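## Task

Secure the tube in the vise, then draw the red-handled pin out of it without the clamped tube shifting. The entire pin must end up resting flat on the tray floor, lower than the tray's rim, and the tube must remain clamped in its original spot. Moving the tray is allowed provided it finishes upright on the table and not touching the tube or the vise's movable jaw. The robot must not be in contact with the tube or the movable jaw at the finish, directly or via any loose item. Nothing may depend on the robot holding it there. Release and withdraw the gripper at the end.

## Robot and tools

Robot: a single arm with six revolute joints and a parallel two-finger gripper, working on a table in a physics simulation. The base may sit slightly tilted. Loose objects can occasionally get a small push from outside. Knocking or placing anything off the table fails the task.

Frame: scene frame with its origin on the table surface directly under the arm's base; +z is up, +x points forward, +y is to the left when facing along +x. Results report end_effector_position (metres), end_effector_quat_wxyz, and linear/angular velocities (m/s, rad/s) in this frame. The reported hand position can be off, more so when the arm is stretched out. The gripper's fingers extend along its own +x axis and close along its y axis; the reported position is the point between the pads, roughly 3-4 cm behind the fingertips.

Tool execute_actions, argument actions: a list holding zero or one item.
- Empty list: just returns the current state.
- Motion item: {"rows": [...], "steps": n}, n from 1 to 15 (default 15). Each step lasts 1/30 s. Each row drives one step; if rows are fewer than steps, the final row repeats. Every row is exactly 7 numbers: six absolute joint targets in radians in the order waist, shoulder, elbow, wrist pitch, wrist yaw, wrist roll, followed by the gripper opening. These are target angles (the same values Joint positions reports), not offsets. Stated ranges: waist -3.054..3.054, shoulder 0.000..3.142, elbow 0.000..2.356, wrist pitch -1.571..1.571, wrist yaw -1.571..1.571, wrist roll -3.142..3.142. A target more than 0.010 rad beyond a range end, and beyond the joint's current angle, gets the call refused. True limits can differ by up to 0.010 rad; targets beyond them are clipped and the result may say "joint sent to its limit" (possibly referring to an earlier, still-running action). Missing that line does not prove more travel exists.
- Opening: a value in [-1, 1], +1 fully open (pad gap 0.088 m); empty fingers close at about -0.80, lower values add nothing. Full open-to-closed takes at least about 0.5 s.
- Wait item: {"steps": n} with no rows, n up to 300; it returns once n steps have passed since the previous result.
- Optional pictures (boolean) toggles camera images; by default images come with each result.

Motion limits: each step, the command sent to a joint is kept within a fixed distance of its measured angle (0.211 rad for waist, shoulder, elbow; 0.213 wrist pitch; 0.267 wrist yaw; 0.228 wrist roll), and if the commanded pose would put the gripper more than 70 mm from where it is, all targets are pulled back toward the measured angles. Large moves therefore need several calls. Friction may leave joints short of their target, especially at long reach, and tiny turns may not happen; check Joint positions after each move. Between calls the arm continues toward the last row sent until it nearly stops or a step is HELD; fingers already moving keep moving.

Result lines: Joint positions and Joint velocities list the six joints (rad, rad/s) then the finger-pad gap (m, m/s). grip_measured is the finger opening on the same -1..1 scale you command. "joint command not followed" means the clearance check altered or blocked targets (mounts and posts count as part of the arm). HELD marks steps where your row was partly or wholly not sent. MOTOR HOT appears from 50 °C; at 95 °C an OVER-TEMPERATURE FAULT holds the arm, and if it does not cool within 30-60 s the power cuts and the arm goes limp, dropping anything held. A torque fault (contact torque reaching a joint's load limit: waist 17.4, shoulder 21.6, elbow 21.5, wrist pitch 5.67, wrist yaw 5.65, wrist roll 5.3 N m, held weight included) freezes the arm for 10 s and skips the rest of the call.

Gripping: to hold something, keep commanding an opening well under grip_measured; the larger the difference, the stronger the squeeze (about 34 N per pad maximum, some grippers less). Readings may carry a constant error of about 1 mm. Closing fast can press harder and sometimes forces the fingers open.

Tool zoom_image: camera ("cam_high", "cam_low" or "cam_wrist") and region [x0, y0, x1, y1] in pixels of that camera's latest 504x504 image, origin top-left, up to 504x504 in size. Returns a magnified view.

Tool finished_scene: scene (1 or 2) ends the current scene irreversibly, grades it, and starts the next with its own task. Replying without any tool call ends all remaining scenes.

Typical order: look, clamp the tube in the vise, grasp the pin handle and pull it straight out without moving the tube, lower the pin flat into the tray, open, retreat clear of tube and moving jaw, then call finished_scene. Avoid drops, slams, hard shoves, and leaving anything held in place only by the robot.

Each tool is called after "Call:" in YAML: its name, and indented under it one key for each argument.

## Session

Call:
execute_actions:
  actions: []

Scene clock: 0.00 s of 6060.00 s.
end_effector_position=(+0.3500, +0.4108, +0.1533) grip_measured=+0.840 end_effector_quat_wxyz=(+0.723, -0.428, -0.076, +0.537) end_effector_velocity=(-0.005, +0.002, -0.001) end_effector_angular_velocity=(-0.007, +0.002, +0.026)
Joint positions: [ 0.381  1.611  0.863  1.178 -0.612 -0.297  0.08 ]
Joint velocities: [ 0.002 -0.002 -0.002  0.007 -0.022 -0.007 -0.   ]
Heat: hottest shoulder 31 °C (+0.0 °C/min).

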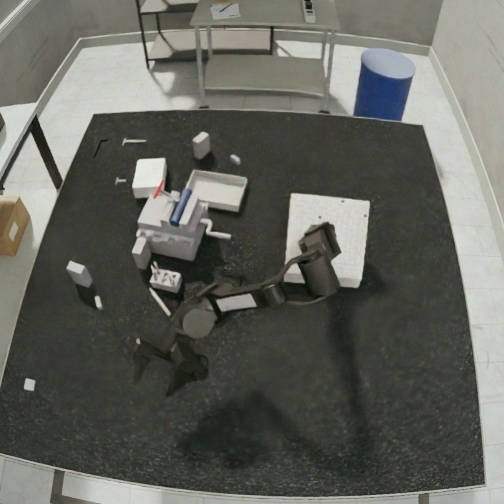

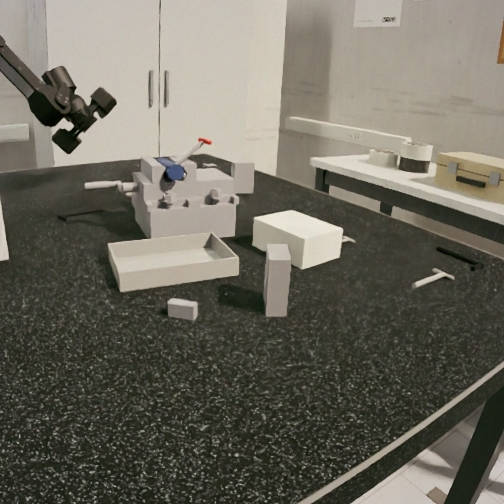

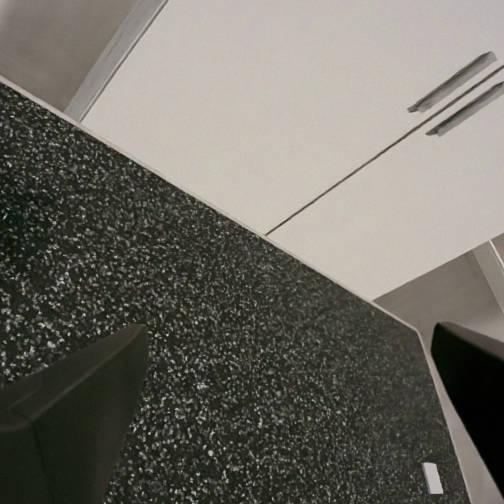

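Nearly the same layout. Go to the overview pose via a raised one.

Call:
execute_actions:
  actions:
    - {"rows":[[-0.4,1.4,1.2,0.4,-0.6,-0.39,1]]}
  pictures: false

Call:
execute_actions:
  actions:
    - {"rows":[[-0.72,1.6,1.3,-1.08,-0.57,-0.39,1]]}
  pictures: false

Call:
execute_actions:
  actions:
    - {"steps":25}
  pictures: false

Call:
execute_actions:
  actions:
    - {"rows":[[-0.72,1.85,1.3,-1.08,-0.57,-0.39,1]]}

Call:
zoom_image:
  camera: "cam_low"
  region: [50, 90, 250, 250]

Scene clock: 5.83 s of 6060.00 s.
end_effector_position=(+0.4154, +0.3766, +0.3385) grip_measured=+1.000 end_effector_quat_wxyz=(+0.748, -0.539, -0.135, +0.363) end_effector_velocity=(+0.149, -0.339, +0.350) end_effector_angular_velocity=(-0.134, -0.423, -1.328)
Joint positions: [-0.013  1.435  1.144  0.749 -0.61  -0.373  0.088]
Joint velocities: [-1.214 -0.227  0.344 -1.223  0.022 -0.066  0.   ]
Heat: hottest shoulder 32 °C (+10.3 °C/min).
Steps of this call (steps 1 to 160: nothing new was sent; steps 161 to 175: all 15 steps of this action). Readings (joint positions):
161: [0.376 1.603 0.872 1.157 -0.615 -0.302]
162: [0.361 1.595 0.886 1.128 -0.615 -0.309]
164: [0.317 1.570 0.922 1.085 -0.615 -0.323]
168: [0.220 1.510 1.014 0.991 -0.614 -0.345]
175: the state above

Scene clock: 6.33 s of 6060.00 s.
end_effector_position=(+0.4784, +0.1605, +0.4140) grip_measured=+1.000 end_effector_quat_wxyz=(+0.840, -0.531, +0.048, +0.100) end_effector_velocity=(-0.080, -0.462, +0.186) end_effector_angular_velocity=(+0.291, -0.036, -1.357)
Joint positions: [-0.459  1.579  1.267  0.291 -0.581 -0.381  0.088]
Joint velocities: [-0.974  0.071  0.081 -0.989  0.022 -0.022  0.   ]
Heat: hottest shoulder 32 °C (+9.5 °C/min).
Steps of this call (steps 1 to 15: all 15 steps of this action). Readings (joint positions):
1: [-0.050 1.439 1.160 0.721 -0.606 -0.374]
2: [-0.079 1.450 1.181 0.698 -0.601 -0.374]
4: [-0.132 1.478 1.212 0.642 -0.596 -0.376]
8: [-0.240 1.535 1.241 0.519 -0.589 -0.378]
15: the state above

Scene clock: 7.17 s of 6060.00 s.
end_effector_position=(+0.3415, +0.0082, +0.3264) grip_measured=+1.000 end_effector_quat_wxyz=(+0.862, -0.187, +0.458, -0.114) end_effector_velocity=(-0.215, +0.036, -0.178) end_effector_angular_velocity=(+0.833, +0.832, -0.836)
Joint positions: [-0.715  1.595  1.286 -0.859 -0.572 -0.384  0.088]
Joint velocities: [-0.002  0.002 -0.002 -1.443  0.007 -0.007  0.   ]
Heat: hottest shoulder 32 °C (+8.4 °C/min).
Steps of this call (steps 1 to 25: the robot went on to your last target). Readings (joint positions):
1: [-0.492 1.581 1.270 0.258 -0.581 -0.381]
2: [-0.525 1.583 1.272 0.224 -0.580 -0.381]
4: [-0.590 1.585 1.277 0.147 -0.579 -0.382]
8: [-0.688 1.590 1.284 -0.043 -0.572 -0.383]
25: the state above

Scene clock: 7.67 s of 6060.00 s.
end_effector_position=(+0.3117, -0.0355, +0.2534) grip_measured=+1.000 end_effector_quat_wxyz=(+0.790, -0.026, +0.597, -0.139) end_effector_velocity=(-0.004, +0.002, -0.002) end_effector_angular_velocity=(+0.023, +0.008, -0.022)
Joint positions: [-0.715  1.843  1.295 -1.074 -0.571 -0.385  0.088]
Joint velocities: [-0.002  0.002 -0.002 -0.022 -0.007  0.007  0.   ]
Heat: hottest shoulder 32 °C (+7.8 °C/min).
Steps of this call (steps 1 to 15: all 15 steps of this action). Readings (joint positions):
1: [-0.715 1.617 1.289 -0.911 -0.572 -0.385]
2: [-0.715 1.645 1.297 -0.945 -0.572 -0.385]
4: [-0.715 1.725 1.302 -0.995 -0.572 -0.385]
8: [-0.715 1.835 1.295 -1.052 -0.571 -0.385]
15: the state above

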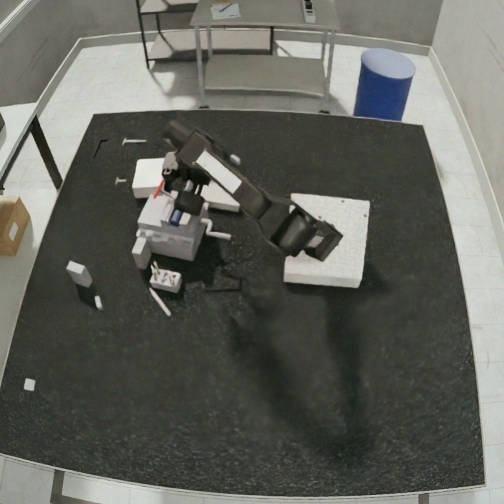

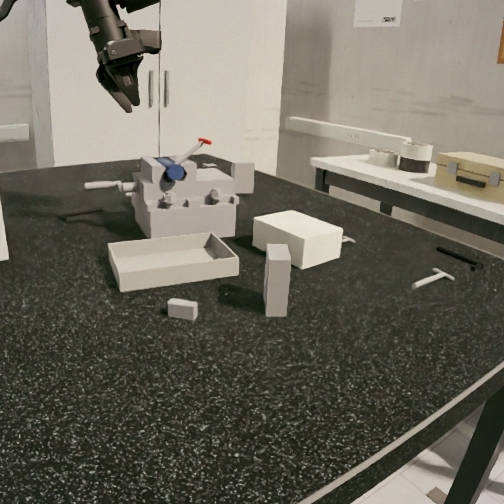

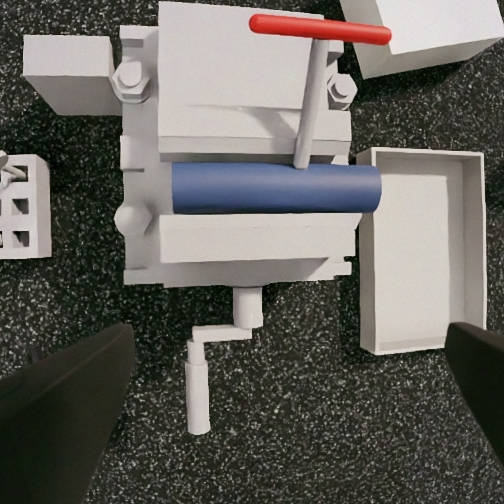

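Region (50, 90, 250, 250) of cam_low's 504x504 image, scaled by 2.520, with more detail than that image has; it fills the top 403 rows of this view, and the rest is white.

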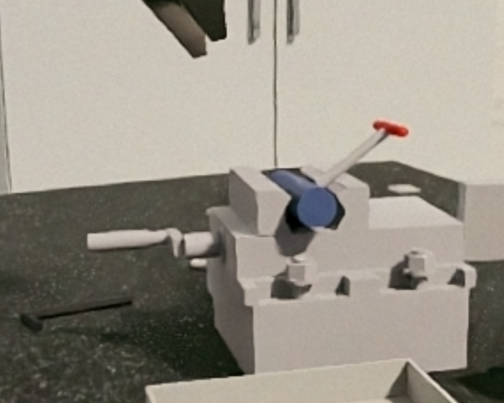

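Call:
execute_actions:
  actions:
    - {"rows":[[-0.65,2.08,1.6,-1.08,-0.57,-1.785,0.1]]}
  pictures: false

Call:
execute_actions:
  actions:
    - {"rows":[[-0.578,2.205,1.695,-1.013,-0.573,-1.785,0.1]]}
  pictures: false

Call:
execute_actions:
  actions:
    - {"steps":10}

Scene clock: 14.70 s of 6060.00 s.
end_effector_position=(+0.3783, -0.0543, +0.2585) grip_measured=+0.117 end_effector_quat_wxyz=(+0.712, -0.351, +0.598, +0.111) end_effector_velocity=(+0.011, -0.006, +0.007) end_effector_angular_velocity=(-0.411, +0.380, +1.450)
Joint positions: [-0.65   2.065  1.582 -1.077 -0.568 -1.139  0.045]
Joint velocities: [-0.007  0.032  0.051  0.007 -0.007 -1.546 -0.007]
Heat: hottest waist 32 °C (+4.1 °C/min).
Steps of this call (steps 1 to 15: the robot went on to your last target; steps 16 to 196: nothing new was sent; steps 197 to 211: all 15 steps of this action). Readings (joint positions):
197: [-0.712 1.870 1.325 -1.102 -0.569 -0.430]
198: [-0.702 1.907 1.369 -1.095 -0.568 -0.482]
200: [-0.678 1.986 1.462 -1.072 -0.568 -0.583]
204: [-0.653 2.052 1.542 -1.077 -0.568 -0.785]
211: the state above

Scene clock: 15.20 s of 6060.00 s.
end_effector_position=(+0.4159, -0.0631, +0.2292) grip_measured=+0.101 end_effector_quat_wxyz=(+0.553, -0.564, +0.529, +0.311) end_effector_velocity=(+0.004, +0.003, +0.007) end_effector_angular_velocity=(-0.090, +0.076, +0.347)
Joint positions: [-0.574  2.196  1.682 -1.017 -0.568 -1.741  0.044]
Joint velocities: [-0.002 -0.002  0.022 -0.007 -0.007 -0.359 -0.   ]
Heat: hottest waist 32 °C (+3.9 °C/min).
Steps of this call (steps 1 to 15: all 15 steps of this action). Readings (joint positions):
1: [-0.647 2.081 1.598 -1.081 -0.568 -1.190]
2: [-0.637 2.101 1.620 -1.059 -0.568 -1.240]
4: [-0.612 2.143 1.654 -1.033 -0.569 -1.340]
8: [-0.577 2.188 1.667 -1.025 -0.568 -1.541]
15: the state above

Scene clock: 15.53 s of 6060.00 s.
end_effector_position=(+0.4162, -0.0631, +0.2295) grip_measured=+0.100 end_effector_quat_wxyz=(+0.543, -0.574, +0.523, +0.320) end_effector_velocity=(-0.002, +0.005, +0.000) end_effector_angular_velocity=(+0.025, +0.004, +0.002)
Joint positions: [-0.574  2.196  1.682 -1.017 -0.568 -1.776  0.044]
Joint velocities: [-0.002 -0.002  0.002 -0.022 -0.022 -0.007 -0.   ]
Heat: hottest waist 32 °C (+3.9 °C/min).
Steps of this call (steps 1 to 10: the robot went on to your last target). Readings (joint positions):
1: [-0.574 2.196 1.682 -1.017 -0.568 -1.750]
2: [-0.574 2.196 1.682 -1.017 -0.568 -1.757]
4: [-0.574 2.196 1.682 -1.017 -0.568 -1.766]
8: [-0.574 2.196 1.682 -1.017 -0.568 -1.774]
10: the state above

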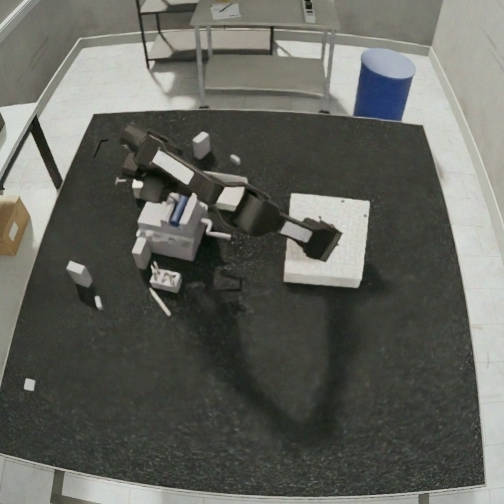

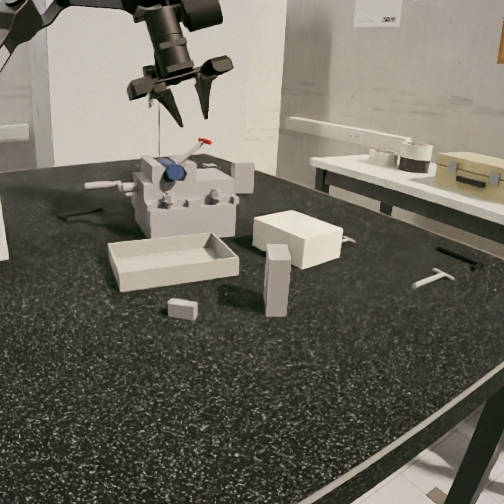

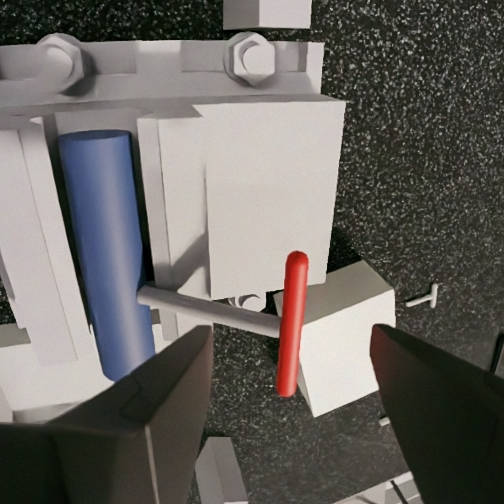

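Call:
execute_actions:
  actions:
    - {"rows":[[-0.56,2.23,1.69,-0.97,-0.572,-1.765,0.1],[-0.56,2.23,1.69,-0.97,-0.572,-1.765,0.1],[-0.544,2.25,1.674,-0.93,-0.571,-1.745,0.1],[-0.544,2.25,1.674,-0.93,-0.571,-1.745,0.1],[-0.527,2.27,1.658,-0.89,-0.57,-1.725,0.1],[-0.527,2.27,1.658,-0.89,-0.57,-1.725,0.1],[-0.511,2.29,1.64,-0.847,-0.569,-1.705,0.0]]}

Call:
zoom_image:
  camera: "cam_low"
  region: [110, 80, 250, 220]

Scene clock: 21.33 s of 6060.00 s.
end_effector_position=(+0.4360, -0.0771, +0.1838) grip_measured=+0.010 end_effector_quat_wxyz=(+0.540, -0.576, +0.521, +0.326) end_effector_velocity=(+0.015, -0.003, +0.004) end_effector_angular_velocity=(-0.005, -0.072, +0.026)
Joint positions: [-0.508  2.282  1.649 -0.861 -0.569 -1.715  0.039]
Joint velocities: [-0.002 -0.002 -0.012  0.095 -0.022  0.037 -0.004]
Heat: hottest waist 34 °C (+8.4 °C/min).
Steps of this call (steps 1 to 30: the robot went on to your last target; steps 31 to 159: nothing new was sent; steps 160 to 174: all 15 steps of this action). Readings (joint positions):
160: [-0.573 2.198 1.683 -1.011 -0.569 -1.780]
161: [-0.572 2.201 1.683 -0.999 -0.569 -1.780]
163: [-0.565 2.212 1.683 -0.972 -0.569 -1.770]
167: [-0.536 2.248 1.672 -0.903 -0.569 -1.737]
174: the state above

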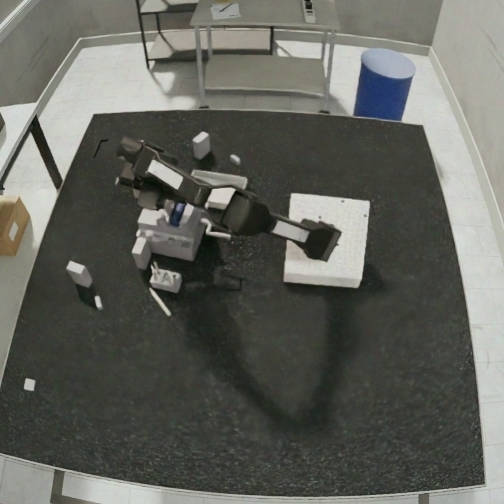

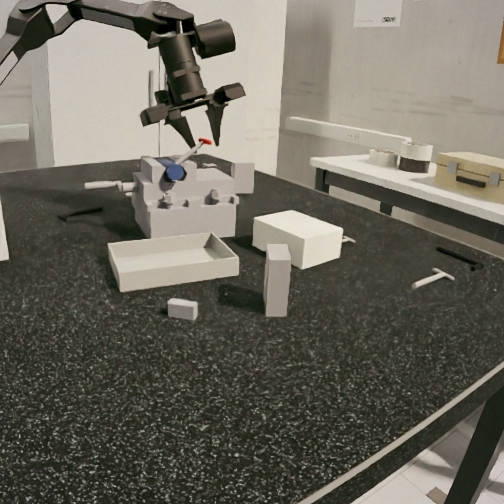

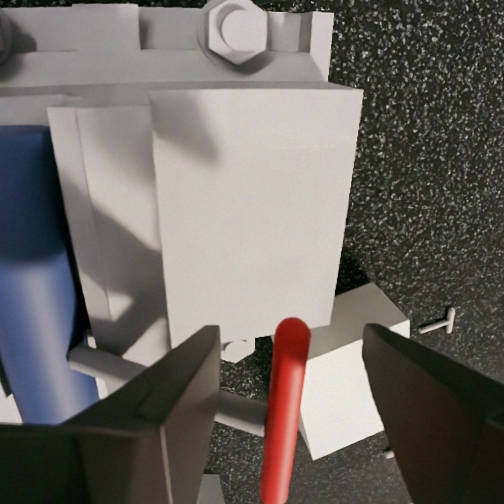

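Region (110, 80, 250, 220) of cam_low's 504x504 image, scaled by 3.600, with more detail than that image has.

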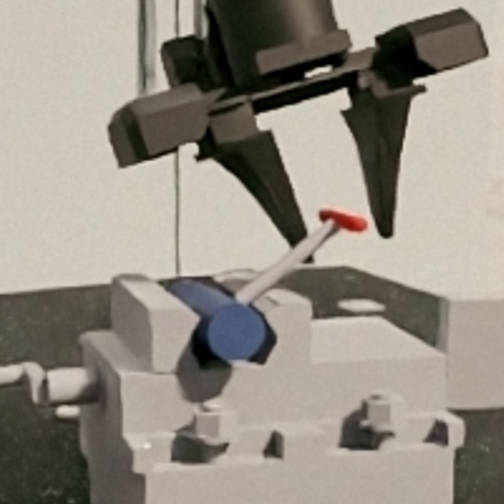

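Call:
execute_actions:
  actions:
    - {"rows":[[-0.511,2.29,1.64,-0.85,-0.569,-1.705,-0.2],[-0.511,2.29,1.64,-0.85,-0.569,-1.705,-0.35],[-0.511,2.29,1.64,-0.85,-0.569,-1.705,-0.5],[-0.511,2.29,1.64,-0.85,-0.569,-1.705,-0.55],[-0.511,2.29,1.64,-0.85,-0.569,-1.705,-0.6],[-0.511,2.29,1.64,-0.85,-0.569,-1.705,-0.66]]}
  pictures: false

Call:
execute_actions:
  actions:
    - {"steps":8}
  pictures: false

Scene clock: 29.53 s of 6060.00 s.
end_effector_position=(+0.4351, -0.0782, +0.1817) grip_measured=-0.621 end_effector_quat_wxyz=(+0.541, -0.573, +0.522, +0.325) end_effector_velocity=(-0.002, +0.001, +0.000) end_effector_angular_velocity=(+0.008, +0.003, +0.003)
Joint positions: [-0.508  2.284  1.643 -0.855 -0.569 -1.71   0.009]
Joint velocities: [-0.002 -0.002 -0.002 -0.007 -0.007 -0.007 -0.001]
Heat: hottest waist 36 °C (+10.2 °C/min).
Steps of this call (steps 1 to 15: the robot went on to your last target; steps 16 to 231: nothing new was sent; steps 232 to 246: all 15 steps of this action). Readings (joint positions):
232: [-0.508 2.283 1.648 -0.851 -0.569 -1.710]
233: [-0.508 2.283 1.648 -0.851 -0.569 -1.710]
235: [-0.508 2.283 1.648 -0.851 -0.569 -1.710]
239: [-0.508 2.283 1.647 -0.853 -0.569 -1.710]
246: the state above

Scene clock: 29.80 s of 6060.00 s.
end_effector_position=(+0.4351, -0.0781, +0.1816) grip_measured=-0.624 end_effector_quat_wxyz=(+0.541, -0.573, +0.522, +0.325) end_effector_velocity=(+0.000, +0.006, +0.001) end_effector_angular_velocity=(+0.029, -0.004, +0.029)
Joint positions: [-0.507  2.284  1.643 -0.855 -0.569 -1.709  0.008]
Joint velocities: [-0.002 -0.007 -0.002 -0.007 -0.037 -0.022 -0.   ]
Heat: hottest waist 36 °C (+10.1 °C/min).
Steps of this call (steps 1 to 8: the robot went on to your last target). Readings (joint positions):
1: [-0.508 2.284 1.643 -0.855 -0.569 -1.710]
2: [-0.508 2.284 1.643 -0.855 -0.569 -1.710]
4: [-0.508 2.284 1.643 -0.855 -0.569 -1.710]
8: the state above

Call:
execute_actions:
  actions:
    - {"rows":[[-0.523,2.255,1.632,-0.865,-0.57,-1.717,-0.635],[-0.523,2.255,1.632,-0.865,-0.57,-1.717,-0.635],[-0.533,2.235,1.62,-0.878,-0.57,-1.728,-0.635],[-0.533,2.235,1.62,-0.878,-0.57,-1.728,-0.635],[-0.544,2.214,1.607,-0.89,-0.571,-1.74,-0.635],[-0.544,2.214,1.607,-0.89,-0.571,-1.74,-0.635],[-0.554,2.193,1.592,-0.901,-0.572,-1.751,-0.635],[-0.554,2.193,1.592,-0.901,-0.572,-1.751,-0.635],[-0.563,2.171,1.576,-0.911,-0.572,-1.762,-0.635],[-0.563,2.171,1.576,-0.911,-0.572,-1.762,-0.635],[-0.572,2.15,1.558,-0.92,-0.573,-1.773,-0.635]]}
  pictures: false

Call:
execute_actions:
  actions:
    - {"steps":8}

Call:
zoom_image:
  camera: "cam_low"
  region: [110, 80, 250, 220]

Scene clock: 36.30 s of 6060.00 s.
end_effector_position=(+0.4100, -0.0685, +0.2075) grip_measured=-0.630 end_effector_quat_wxyz=(+0.543, -0.574, +0.522, +0.322) end_effector_velocity=(-0.024, +0.019, +0.031) end_effector_angular_velocity=(-0.015, -0.022, +0.035)
Joint positions: [-0.557  2.181  1.574 -0.913 -0.572 -1.76   0.008]
Joint velocities: [-0.046 -0.134 -0.076 -0.051 -0.007 -0.066 -0.001]
Heat: hottest waist 37 °C (+9.9 °C/min).
Steps of this call (steps 1 to 15: the robot went on to your last target; steps 16 to 180: nothing new was sent; steps 181 to 195: all 15 steps of this action). Readings (joint positions):
181: [-0.506 2.284 1.643 -0.855 -0.569 -1.708]
182: [-0.506 2.284 1.642 -0.855 -0.569 -1.708]
184: [-0.509 2.279 1.638 -0.859 -0.570 -1.711]
188: [-0.529 2.242 1.617 -0.887 -0.571 -1.730]
195: the state above

Scene clock: 36.57 s of 6060.00 s.
end_effector_position=(+0.4069, -0.0671, +0.2091) grip_measured=-0.630 end_effector_quat_wxyz=(+0.543, -0.573, +0.522, +0.323) end_effector_velocity=(-0.001, +0.002, +0.007) end_effector_angular_velocity=(-0.003, -0.020, +0.011)
Joint positions: [-0.561  2.171  1.565 -0.92  -0.574 -1.766  0.008]
Joint velocities: [-0.012 -0.022 -0.012  0.007 -0.007 -0.007 -0.   ]
Heat: hottest waist 38 °C (+11.5 °C/min).
Steps of this call (steps 1 to 8: the robot went on to your last target). Readings (joint positions):
1: [-0.558 2.178 1.572 -0.914 -0.572 -1.761]
2: [-0.559 2.175 1.571 -0.915 -0.572 -1.763]
4: [-0.559 2.173 1.568 -0.919 -0.573 -1.765]
8: the state above

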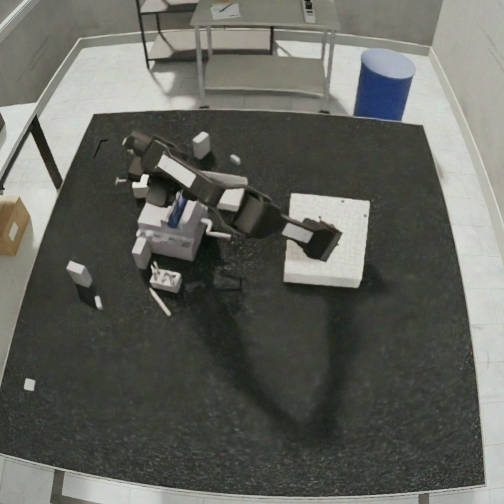

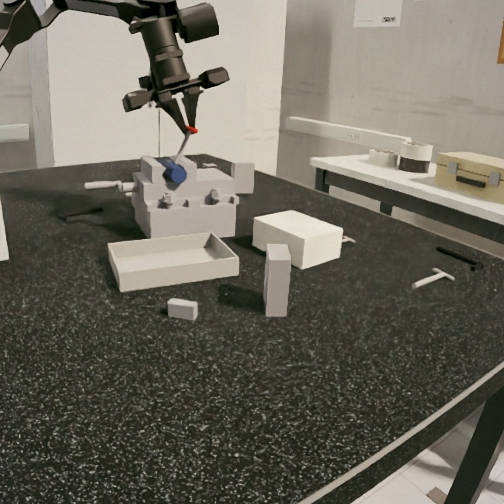

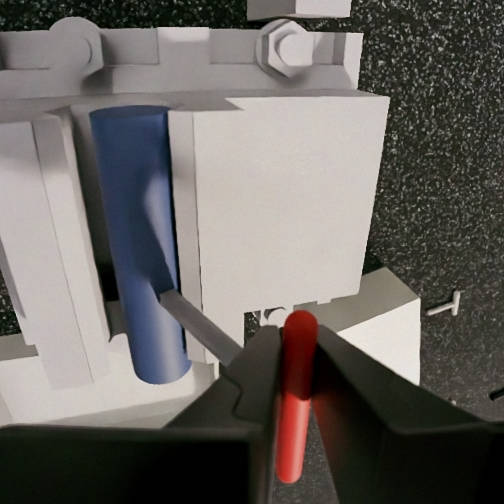

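Region (110, 80, 250, 220) of cam_low's 504x504 image, scaled by 3.600, with more detail than that image has.

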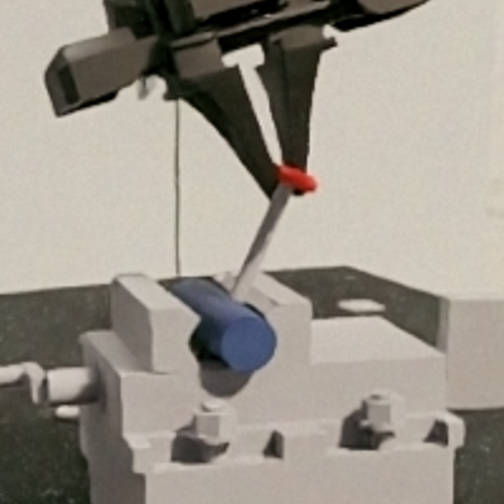

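Call:
execute_actions:
  actions:
    - {"rows":[[-0.577,2.126,1.53,-0.919,-0.573,-1.779,-0.645],[-0.577,2.126,1.53,-0.919,-0.573,-1.779,-0.645],[-0.582,2.103,1.5,-0.917,-0.573,-1.785,-0.645],[-0.582,2.103,1.5,-0.917,-0.573,-1.785,-0.645],[-0.587,2.079,1.472,-0.915,-0.574,-1.791,-0.645],[-0.587,2.079,1.472,-0.915,-0.574,-1.791,-0.645],[-0.592,2.055,1.443,-0.912,-0.574,-1.797,-0.645],[-0.592,2.055,1.443,-0.912,-0.574,-1.797,-0.645],[-0.597,2.032,1.414,-0.91,-0.574,-1.803,-0.645],[-0.597,2.032,1.414,-0.91,-0.574,-1.803,-0.645],[-0.602,2.008,1.384,-0.907,-0.574,-1.81,-0.645]]}
  pictures: false

Call:
execute_actions:
  actions:
    - {"steps":10}

Call:
zoom_image:
  camera: "cam_low"
  region: [110, 80, 250, 220]

Scene clock: 43.07 s of 6060.00 s.
end_effector_position=(+0.3737, -0.0562, +0.2162) grip_measured=-0.631 end_effector_quat_wxyz=(+0.542, -0.577, +0.521, +0.320) end_effector_velocity=(-0.032, +0.015, +0.005) end_effector_angular_velocity=(+0.015, -0.013, +0.011)
Joint positions: [-0.593  2.041  1.411 -0.906 -0.57  -1.8    0.008]
Joint velocities: [-0.032 -0.129 -0.149  0.007 -0.022 -0.037 -0.001]
Heat: hottest waist 39 °C (+11.1 °C/min).
Steps of this call (steps 1 to 30: the robot went on to your last target; steps 31 to 180: nothing new was sent; steps 181 to 195: all 15 steps of this action). Readings (joint positions):
181: [-0.562 2.166 1.560 -0.919 -0.574 -1.768]
182: [-0.562 2.162 1.554 -0.919 -0.574 -1.770]
184: [-0.565 2.147 1.535 -0.918 -0.572 -1.774]
188: [-0.575 2.108 1.488 -0.911 -0.571 -1.785]
195: the state above

Scene clock: 43.40 s of 6060.00 s.
end_effector_position=(+0.3706, -0.0551, +0.2167) grip_measured=-0.632 end_effector_quat_wxyz=(+0.542, -0.578, +0.520, +0.319) end_effector_velocity=(-0.001, +0.005, +0.001) end_effector_angular_velocity=(+0.015, -0.002, +0.025)
Joint positions: [-0.596  2.028  1.395 -0.903 -0.57  -1.804  0.008]
Joint velocities: [-0.002 -0.012 -0.007 -0.007 -0.022 -0.022 -0.   ]
Heat: hottest waist 39 °C (+11.1 °C/min).
Steps of this call (steps 1 to 10: the robot went on to your last target). Readings (joint positions):
1: [-0.594 2.038 1.407 -0.905 -0.570 -1.801]
2: [-0.594 2.035 1.404 -0.904 -0.570 -1.802]
4: [-0.595 2.032 1.400 -0.904 -0.570 -1.803]
8: [-0.596 2.029 1.396 -0.903 -0.570 -1.804]
10: the state above

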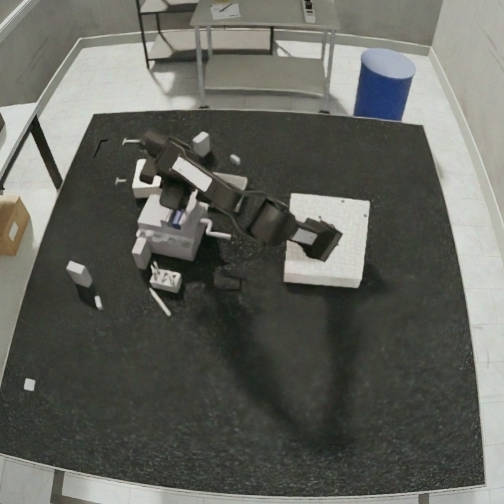

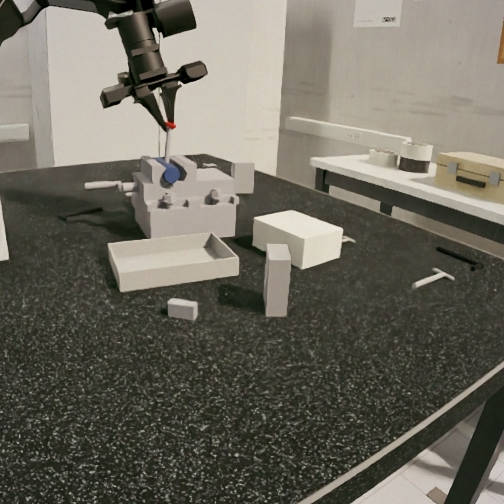

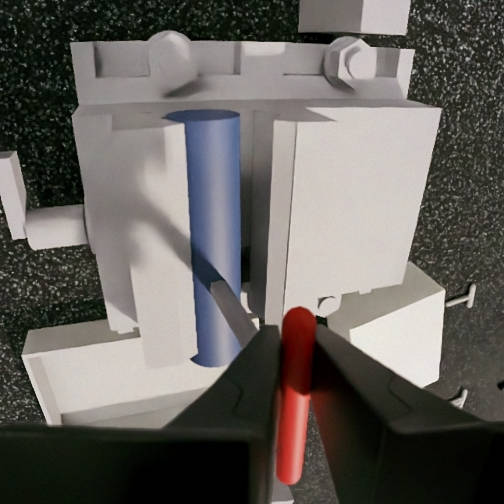

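Region (110, 80, 250, 220) of cam_low's 504x504 image, scaled by 3.600, with more detail than that image has.

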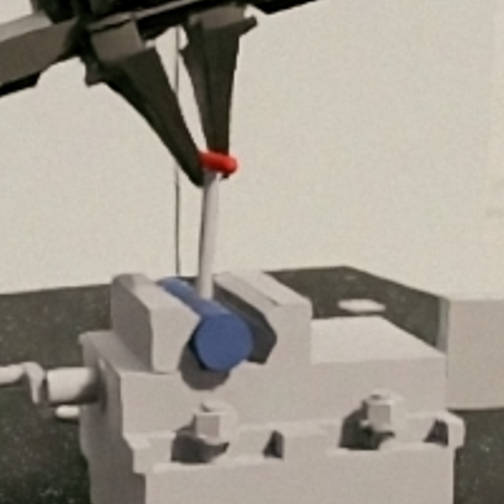

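Call:
execute_actions:
  actions:
    - {"rows":[[-0.607,1.988,1.355,-0.902,-0.574,-1.816,-0.645],[-0.607,1.988,1.355,-0.902,-0.574,-1.816,-0.645],[-0.612,1.968,1.326,-0.896,-0.574,-1.822,-0.645],[-0.612,1.968,1.326,-0.896,-0.574,-1.822,-0.645],[-0.618,1.948,1.297,-0.89,-0.574,-1.829,-0.645],[-0.618,1.948,1.297,-0.89,-0.574,-1.829,-0.645],[-0.623,1.928,1.268,-0.885,-0.574,-1.835,-0.645]]}
  pictures: false

Call:
execute_actions:
  actions:
    - {"rows":[[-0.623,1.928,1.268,-0.885,-0.574,-1.835,-0.62],[-0.623,1.928,1.268,-0.885,-0.574,-1.835,-0.58],[-0.623,1.928,1.268,-0.885,-0.574,-1.835,-0.5],[-0.623,1.928,1.268,-0.885,-0.574,-1.835,-0.4],[-0.623,1.928,1.268,-0.885,-0.574,-1.835,-0.3]],"steps":12}

Call:
execute_actions:
  actions:
    - {"rows":[[-0.69,1.9,1.36,-1.06,-0.574,-1.6,-0.3]],"steps":10}
  pictures: false

Call:
execute_actions:
  actions:
    - {"rows":[[-0.74,1.65,1.12,-1.11,-0.57,-0.39,0.3]]}
  pictures: false

Call:
execute_actions:
  actions:
    - {"rows":[[-0.66,1.6,0.93,-0.915,-0.574,-0.31,0.3]]}

Call:
zoom_image:
  camera: "cam_low"
  region: [110, 80, 250, 220]

Scene clock: 56.47 s of 6060.00 s.
end_effector_position=(+0.3479, -0.0505, +0.2158) grip_measured=-0.632 end_effector_quat_wxyz=(+0.542, -0.580, +0.519, +0.318) end_effector_velocity=(-0.007, +0.002, -0.001) end_effector_angular_velocity=(-0.003, -0.007, +0.022)
Joint positions: [-0.617  1.948  1.286 -0.88  -0.571 -1.828  0.008]
Joint velocities: [-0.007 -0.032 -0.046  0.022 -0.007 -0.022 -0.   ]
Heat: hottest waist 38 °C (+7.4 °C/min).
Steps of this call (steps 1 to 30: the robot went on to your last target; steps 31 to 377: nothing new was sent; steps 378 to 392: all 15 steps of this action). Readings (joint positions):
378: [-0.597 2.022 1.388 -0.901 -0.570 -1.805]
379: [-0.598 2.019 1.383 -0.899 -0.570 -1.807]
381: [-0.601 2.006 1.367 -0.893 -0.570 -1.810]
385: [-0.611 1.971 1.319 -0.884 -0.571 -1.821]
392: the state above

Scene clock: 56.87 s of 6060.00 s.
end_effector_position=(+0.3454, -0.0491, +0.2158) grip_measured=-0.330 end_effector_quat_wxyz=(+0.542, -0.578, +0.520, +0.318) end_effector_velocity=(-0.003, +0.002, -0.000) end_effector_angular_velocity=(+0.001, +0.009, +0.030)
Joint positions: [-0.618  1.94   1.278 -0.885 -0.571 -1.829  0.023]
Joint velocities: [-0.002 -0.007 -0.007 -0.007 -0.007 -0.037  0.012]
Heat: hottest waist 38 °C (+7.4 °C/min).
Steps of this call (steps 1 to 12: all 12 steps of this action). Readings (joint positions):
1: [-0.618 1.947 1.285 -0.880 -0.571 -1.828]
2: [-0.618 1.946 1.283 -0.882 -0.571 -1.828]
4: [-0.618 1.943 1.279 -0.885 -0.571 -1.829]
8: [-0.618 1.940 1.278 -0.885 -0.571 -1.829]
12: the state above

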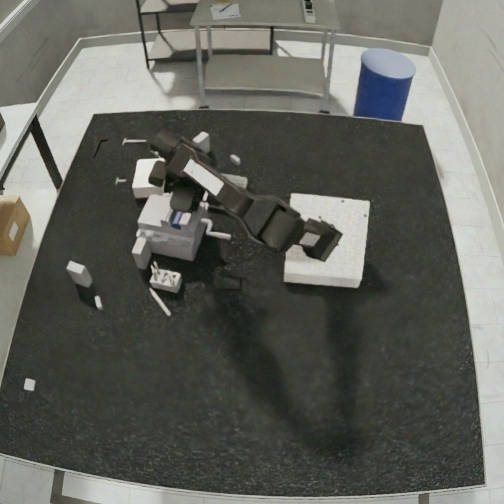

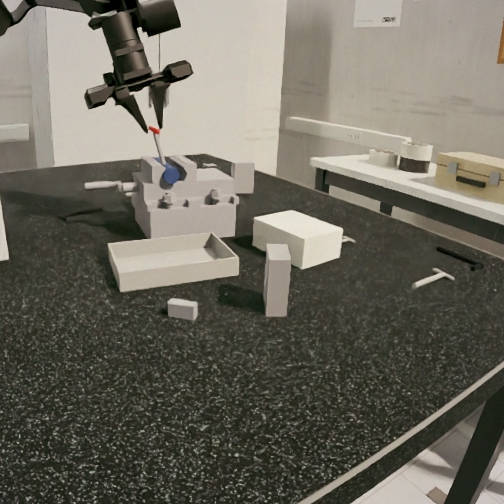

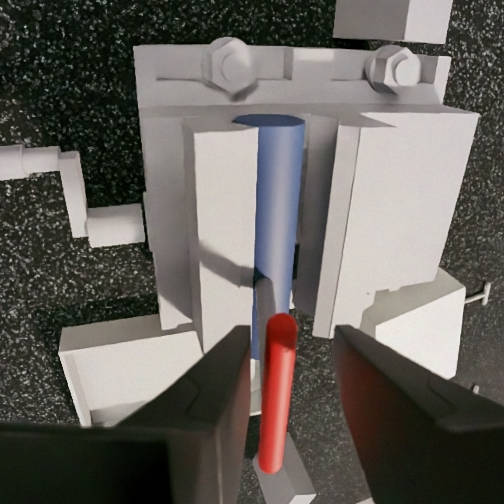

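Scene clock: 57.20 s of 6060.00 s.
end_effector_position=(+0.3294, -0.0427, +0.2460) grip_measured=-0.302 end_effector_quat_wxyz=(+0.619, -0.488, +0.565, +0.244) end_effector_velocity=(-0.012, +0.013, +0.001) end_effector_angular_velocity=(+0.090, +0.013, -0.183)
Joint positions: [-0.684  1.908  1.343 -1.044 -0.571 -1.623  0.024]
Joint velocities: [-0.002 -0.002  0.032 -0.125 -0.007  0.139  0.001]
Heat: hottest waist 38 °C (+7.3 °C/min).
Steps of this call (steps 1 to 10: all 10 steps of this action). Readings (joint positions):
1: [-0.622 1.938 1.287 -0.913 -0.571 -1.791]
2: [-0.632 1.937 1.296 -0.954 -0.571 -1.748]
4: [-0.657 1.926 1.313 -0.996 -0.571 -1.689]
8: [-0.683 1.910 1.339 -1.035 -0.571 -1.635]
10: the state above

Scene clock: 57.70 s of 6060.00 s.
end_effector_position=(+0.2714, -0.0090, +0.2477) grip_measured=+0.288 end_effector_quat_wxyz=(+0.763, -0.204, +0.613, +0.002) end_effector_velocity=(-0.011, +0.003, -0.000) end_effector_angular_velocity=(+0.367, -0.375, -1.420)
Joint positions: [-0.734  1.664  1.133 -1.106 -0.572 -0.87   0.053]
Joint velocities: [-0.012 -0.042 -0.037 -0.007  0.007  1.502  0.004]
Heat: hottest waist 38 °C (+7.3 °C/min).
Steps of this call (steps 1 to 15: all 15 steps of this action). Readings (joint positions):
1: [-0.687 1.883 1.316 -1.035 -0.572 -1.575]
2: [-0.696 1.846 1.274 -1.061 -0.572 -1.524]
4: [-0.716 1.764 1.202 -1.099 -0.572 -1.424]
8: [-0.732 1.681 1.161 -1.100 -0.572 -1.223]
15: the state above

Scene clock: 58.20 s of 6060.00 s.
end_effector_position=(+0.2624, -0.0095, +0.2057) grip_measured=+0.300 end_effector_quat_wxyz=(+0.789, -0.033, +0.598, -0.134) end_effector_velocity=(-0.001, +0.002, -0.009) end_effector_angular_velocity=(+0.068, -0.058, -0.178)
Joint positions: [-0.662  1.609  0.944 -0.923 -0.572 -0.34   0.054]
Joint velocities: [ 0.012 -0.007 -0.037  0.037 -0.022  0.212  0.   ]
Heat: hottest waist 38 °C (+7.2 °C/min).
Steps of this call (steps 1 to 15: all 15 steps of this action). Readings (joint positions):
1: [-0.730 1.653 1.106 -1.065 -0.572 -0.819]
2: [-0.718 1.638 1.071 -1.028 -0.572 -0.769]
4: [-0.689 1.623 1.011 -0.994 -0.572 -0.668]
8: [-0.666 1.619 0.959 -0.944 -0.572 -0.470]
15: the state above

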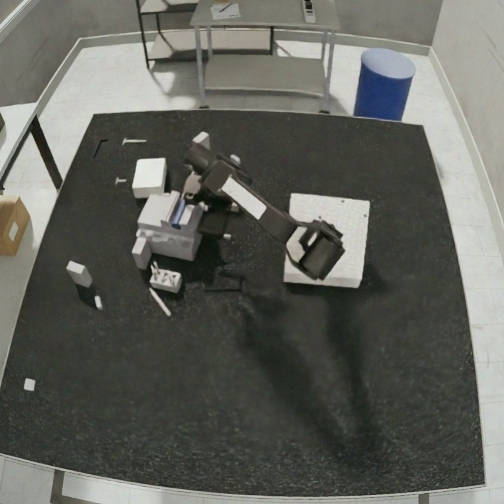

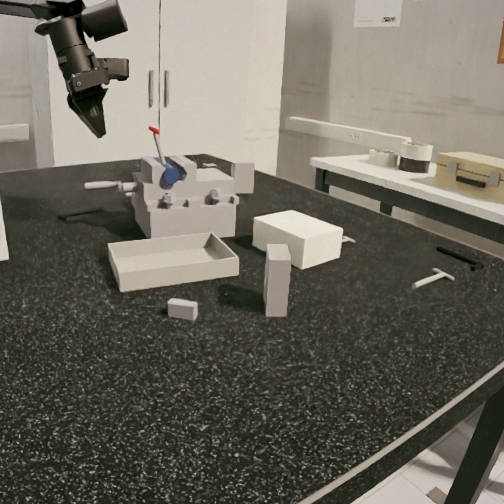

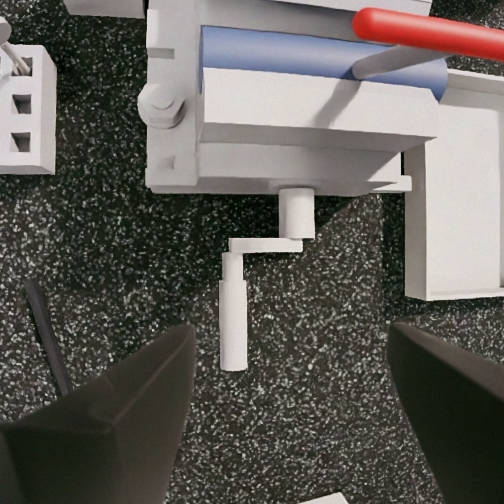

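Region (110, 80, 250, 220) of cam_low's 504x504 image, scaled by 3.600, with more detail than that image has.

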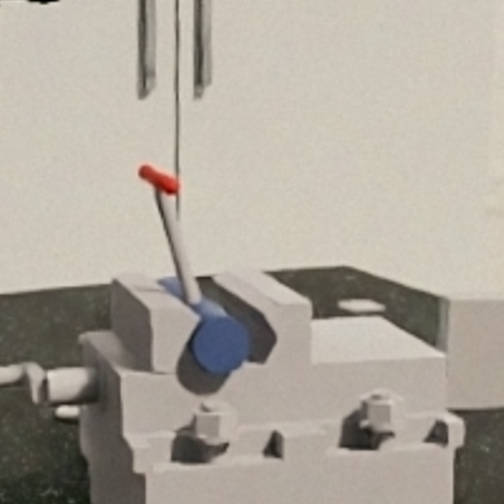

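Ideal. Grip the crank and do one turn.

Call:
execute_actions:
  actions:
    - {"rows":[[-0.57,1.61,0.82,-0.74,-0.57,-0.21,0.3],[-0.57,1.61,0.82,-0.74,-0.57,-0.21,0.3],[-0.57,1.61,0.82,-0.74,-0.57,-0.21,0.3],[-0.57,1.61,0.82,-0.74,-0.57,-0.21,0.3],[-0.488,1.62,0.705,-0.566,-0.566,-0.11,0.3]],"steps":12}
  pictures: false

Call:
execute_actions:
  actions:
    - {"rows":[[-0.43,1.65,0.655,-0.45,-0.56,-0.045,0.3],[-0.43,1.65,0.655,-0.45,-0.56,-0.045,0.3],[-0.43,1.65,0.655,-0.45,-0.56,-0.045,0.3],[-0.379,1.674,0.615,-0.347,-0.556,0.017,0.2]]}

Call:
execute_actions:
  actions:
    - {"rows":[[-0.379,1.674,0.615,-0.347,-0.556,0.017,-0.2],[-0.379,1.674,0.615,-0.347,-0.556,0.017,-0.4],[-0.379,1.674,0.615,-0.347,-0.556,0.017,-0.45],[-0.379,1.674,0.615,-0.347,-0.556,0.017,-0.5],[-0.379,1.674,0.615,-0.347,-0.556,0.017,-0.55],[-0.379,1.674,0.615,-0.347,-0.556,0.017,-0.6],[-0.379,1.674,0.615,-0.347,-0.556,0.017,-0.75]],"steps":12}
  pictures: false

Call:
execute_actions:
  actions:
    - {"rows":[[-0.436,1.661,0.654,-0.435,-0.561,-0.05,-0.75],[-0.436,1.661,0.654,-0.435,-0.561,-0.05,-0.75],[-0.436,1.661,0.654,-0.435,-0.561,-0.05,-0.75],[-0.504,1.68,0.685,-0.489,-0.567,-0.129,-0.75],[-0.504,1.68,0.685,-0.489,-0.567,-0.129,-0.75],[-0.504,1.68,0.685,-0.489,-0.567,-0.129,-0.75],[-0.564,1.727,0.699,-0.494,-0.572,-0.2,-0.75],[-0.564,1.727,0.699,-0.494,-0.572,-0.2,-0.75],[-0.564,1.727,0.699,-0.494,-0.572,-0.2,-0.75],[-0.601,1.788,0.692,-0.449,-0.575,-0.243,-0.75]],"steps":15}
  pictures: false

Call:
execute_actions:
  actions:
    - {"rows":[[-0.604,1.848,0.667,-0.366,-0.575,-0.247,-0.75],[-0.604,1.848,0.667,-0.366,-0.575,-0.247,-0.75],[-0.604,1.848,0.667,-0.366,-0.575,-0.247,-0.75],[-0.573,1.89,0.629,-0.267,-0.572,-0.211,-0.75],[-0.573,1.89,0.629,-0.267,-0.572,-0.211,-0.75],[-0.573,1.89,0.629,-0.267,-0.572,-0.211,-0.75],[-0.516,1.903,0.59,-0.179,-0.567,-0.144,-0.75],[-0.516,1.903,0.59,-0.179,-0.567,-0.144,-0.75],[-0.516,1.903,0.59,-0.179,-0.567,-0.144,-0.75],[-0.448,1.884,0.559,-0.125,-0.561,-0.065,-0.75]],"steps":15}
  pictures: false

Call:
execute_actions:
  actions:
    - {"rows":[[-0.388,1.837,0.545,-0.12,-0.556,0.006,-0.75],[-0.388,1.837,0.545,-0.12,-0.556,0.006,-0.75],[-0.388,1.837,0.545,-0.12,-0.556,0.006,-0.75],[-0.351,1.776,0.552,-0.165,-0.553,0.049,-0.75],[-0.351,1.776,0.552,-0.165,-0.553,0.049,-0.75],[-0.351,1.776,0.552,-0.165,-0.553,0.049,-0.75],[-0.348,1.716,0.577,-0.248,-0.553,0.053,-0.75],[-0.348,1.716,0.577,-0.248,-0.553,0.053,-0.75],[-0.348,1.716,0.577,-0.248,-0.553,0.053,-0.75],[-0.379,1.674,0.615,-0.347,-0.556,0.017,-0.75]],"steps":15}

Call:
zoom_image:
  camera: "cam_low"
  region: [110, 80, 250, 220]

Scene clock: 75.67 s of 6060.00 s.
end_effector_position=(+0.2615, -0.0089, +0.1392) grip_measured=+0.300 end_effector_quat_wxyz=(+0.789, -0.024, +0.599, -0.137) end_effector_velocity=(+0.015, -0.003, -0.023) end_effector_angular_velocity=(-0.021, -0.094, +0.028)
Joint positions: [-0.499  1.616  0.728 -0.601 -0.572 -0.133  0.054]
Joint velocities: [ 0.071 -0.002 -0.11   0.271 -0.007  0.139 -0.   ]
Heat: hottest waist 36 °C (+3.0 °C/min).
Steps of this call (steps 1 to 30: the robot went on to your last target; steps 31 to 512: nothing new was sent; steps 513 to 524: all 12 steps of this action). Readings (joint positions):
513: [-0.654 1.606 0.922 -0.883 -0.572 -0.295]
514: [-0.637 1.604 0.904 -0.844 -0.572 -0.277]
516: [-0.603 1.605 0.871 -0.808 -0.572 -0.252]
520: [-0.525 1.613 0.768 -0.660 -0.572 -0.164]
524: the state above

Scene clock: 76.17 s of 6060.00 s.
end_effector_position=(+0.2668, -0.0083, +0.1000) grip_measured=+0.204 end_effector_quat_wxyz=(+0.794, -0.027, +0.593, -0.133) end_effector_velocity=(+0.001, +0.000, -0.006) end_effector_angular_velocity=(-0.004, -0.011, -0.003)
Joint positions: [-0.383  1.666  0.627 -0.358 -0.562  0.007  0.049]
Joint velocities: [ 0.022  0.002 -0.022  0.051  0.007  0.037 -0.002]
Heat: hottest waist 35 °C (+2.0 °C/min).
Steps of this call (steps 1 to 15: all 15 steps of this action). Readings (joint positions):
1: [-0.492 1.618 0.718 -0.570 -0.570 -0.115]
2: [-0.479 1.621 0.708 -0.539 -0.569 -0.100]
4: [-0.451 1.633 0.685 -0.485 -0.567 -0.067]
8: [-0.398 1.660 0.641 -0.400 -0.564 -0.016]
15: the state above

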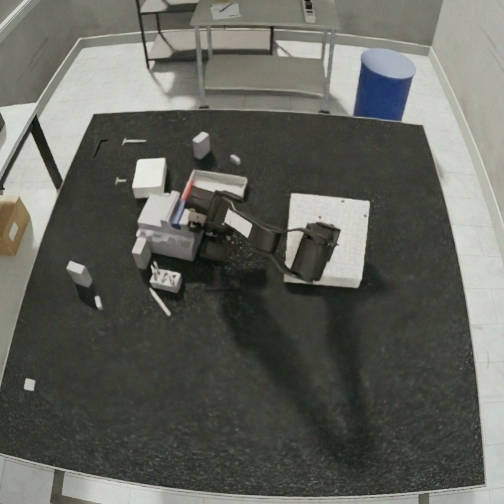

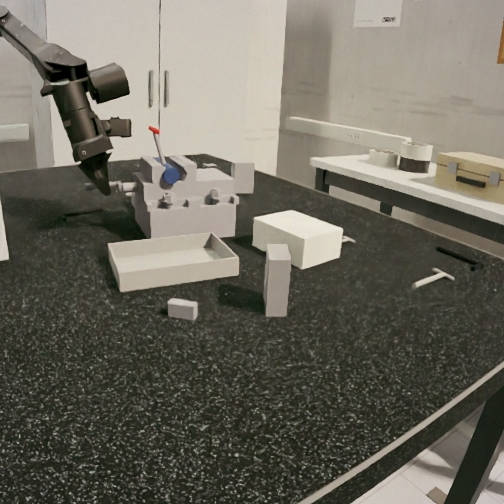

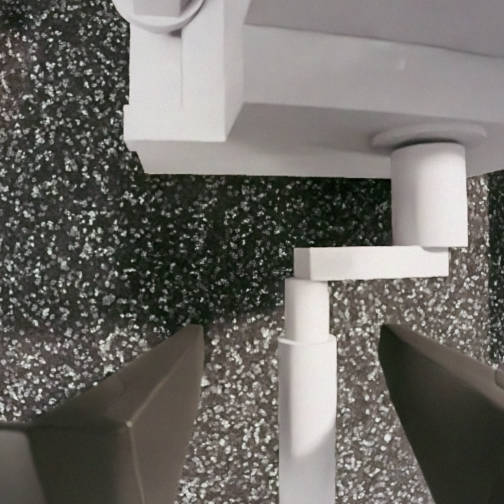

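Scene clock: 76.57 s of 6060.00 s.
end_effector_position=(+0.2664, -0.0099, +0.0994) grip_measured=-0.528 end_effector_quat_wxyz=(+0.794, -0.029, +0.592, -0.137) end_effector_velocity=(-0.004, -0.001, -0.001) end_effector_angular_velocity=(-0.002, +0.006, -0.019)
Joint positions: [-0.381  1.667  0.624 -0.351 -0.553  0.011  0.013]
Joint velocities: [-0.002 -0.002 -0.007 -0.007  0.007  0.007 -0.   ]
Heat: hottest waist 35 °C (+2.0 °C/min).
Steps of this call (steps 1 to 12: all 12 steps of this action). Readings (joint positions):
1: [-0.382 1.666 0.626 -0.356 -0.562 0.008]
2: [-0.382 1.666 0.626 -0.355 -0.562 0.009]
4: [-0.381 1.666 0.625 -0.353 -0.562 0.010]
8: [-0.380 1.667 0.624 -0.351 -0.554 0.011]
12: the state above

Scene clock: 77.07 s of 6060.00 s.
end_effector_position=(+0.2584, -0.0502, +0.1311) grip_measured=-0.527 end_effector_quat_wxyz=(+0.798, -0.032, +0.586, -0.135) end_effector_velocity=(-0.021, -0.091, -0.023) end_effector_angular_velocity=(-0.052, +0.055, -0.079)
Joint positions: [-0.593  1.743  0.688 -0.455 -0.58  -0.233  0.013]
Joint velocities: [-0.168  0.325 -0.002  0.168  0.081 -0.183 -0.   ]
Heat: hottest waist 35 °C (+2.0 °C/min).
Steps of this call (steps 1 to 15: all 15 steps of this action). Readings (joint positions):
1: [-0.384 1.667 0.624 -0.354 -0.556 0.008]
2: [-0.393 1.667 0.629 -0.367 -0.561 -0.001]
4: [-0.415 1.666 0.644 -0.399 -0.572 -0.028]
8: [-0.487 1.679 0.677 -0.467 -0.595 -0.110]
15: the state above

Scene clock: 77.57 s of 6060.00 s.
end_effector_position=(+0.2565, -0.0668, +0.0786) grip_measured=-0.527 end_effector_quat_wxyz=(+0.791, -0.041, +0.590, -0.153) end_effector_velocity=(+0.001, +0.033, -0.044) end_effector_angular_velocity=(+0.029, +0.015, -0.016)
Joint positions: [-0.479  1.887  0.582 -0.141 -0.527 -0.099  0.013]
Joint velocities: [ 0.208 -0.002 -0.095  0.183  0.007  0.242 -0.   ]
Heat: hottest waist 35 °C (+2.0 °C/min).
Steps of this call (steps 1 to 15: all 15 steps of this action). Readings (joint positions):
1: [-0.599 1.758 0.688 -0.445 -0.575 -0.239]
2: [-0.604 1.774 0.687 -0.430 -0.570 -0.244]
4: [-0.608 1.809 0.676 -0.388 -0.563 -0.247]
8: [-0.577 1.865 0.636 -0.269 -0.549 -0.212]
15: the state above

Scene clock: 78.07 s of 6060.00 s.
end_effector_position=(+0.2651, -0.0116, +0.0894) grip_measured=-0.529 end_effector_quat_wxyz=(+0.791, -0.021, +0.596, -0.134) end_effector_velocity=(+0.004, +0.011, +0.040) end_effector_angular_velocity=(-0.027, -0.017, +0.018)
Joint positions: [-0.366  1.699  0.607 -0.305 -0.564  0.03   0.013]
Joint velocities: [-0.066 -0.129  0.071 -0.212  0.007 -0.081 -0.001]
Heat: hottest waist 35 °C (+2.0 °C/min).
Steps of this call (steps 1 to 15: all 15 steps of this action). Readings (joint positions):
1: [-0.468 1.885 0.577 -0.132 -0.527 -0.086]
2: [-0.451 1.883 0.573 -0.124 -0.527 -0.066]
4: [-0.417 1.868 0.569 -0.119 -0.529 -0.028]
8: [-0.358 1.803 0.571 -0.169 -0.554 0.039]
15: the state above

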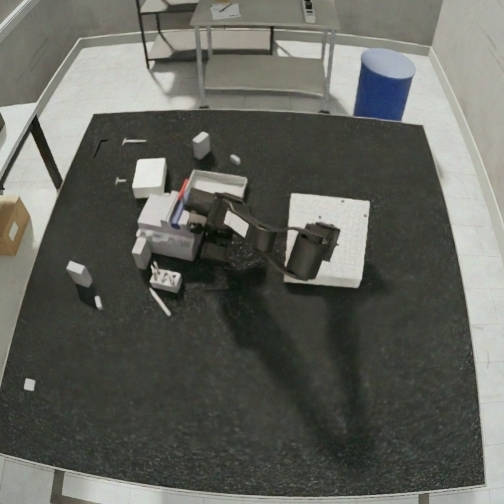

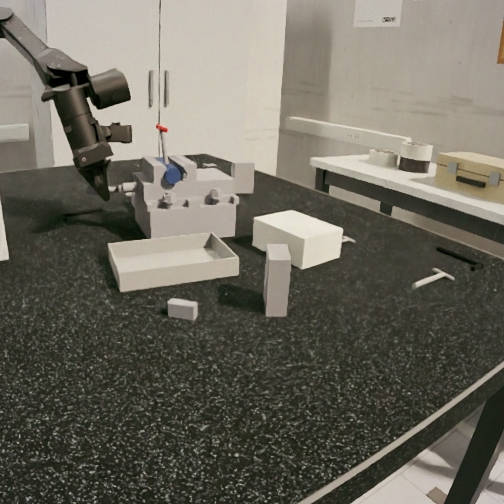

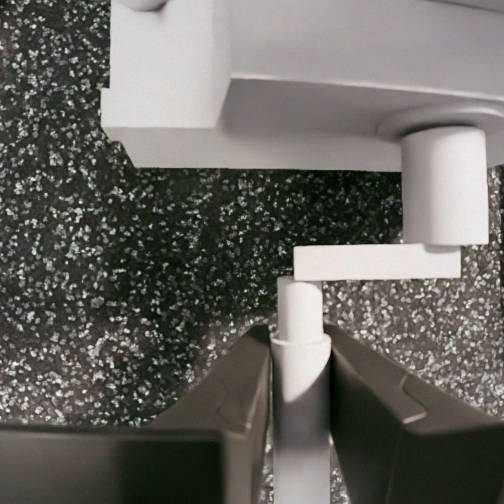

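Region (110, 80, 250, 220) of cam_low's 504x504 image, scaled by 3.600, with more detail than that image has.

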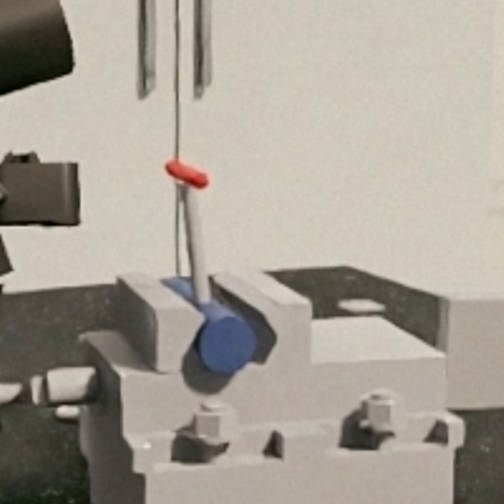

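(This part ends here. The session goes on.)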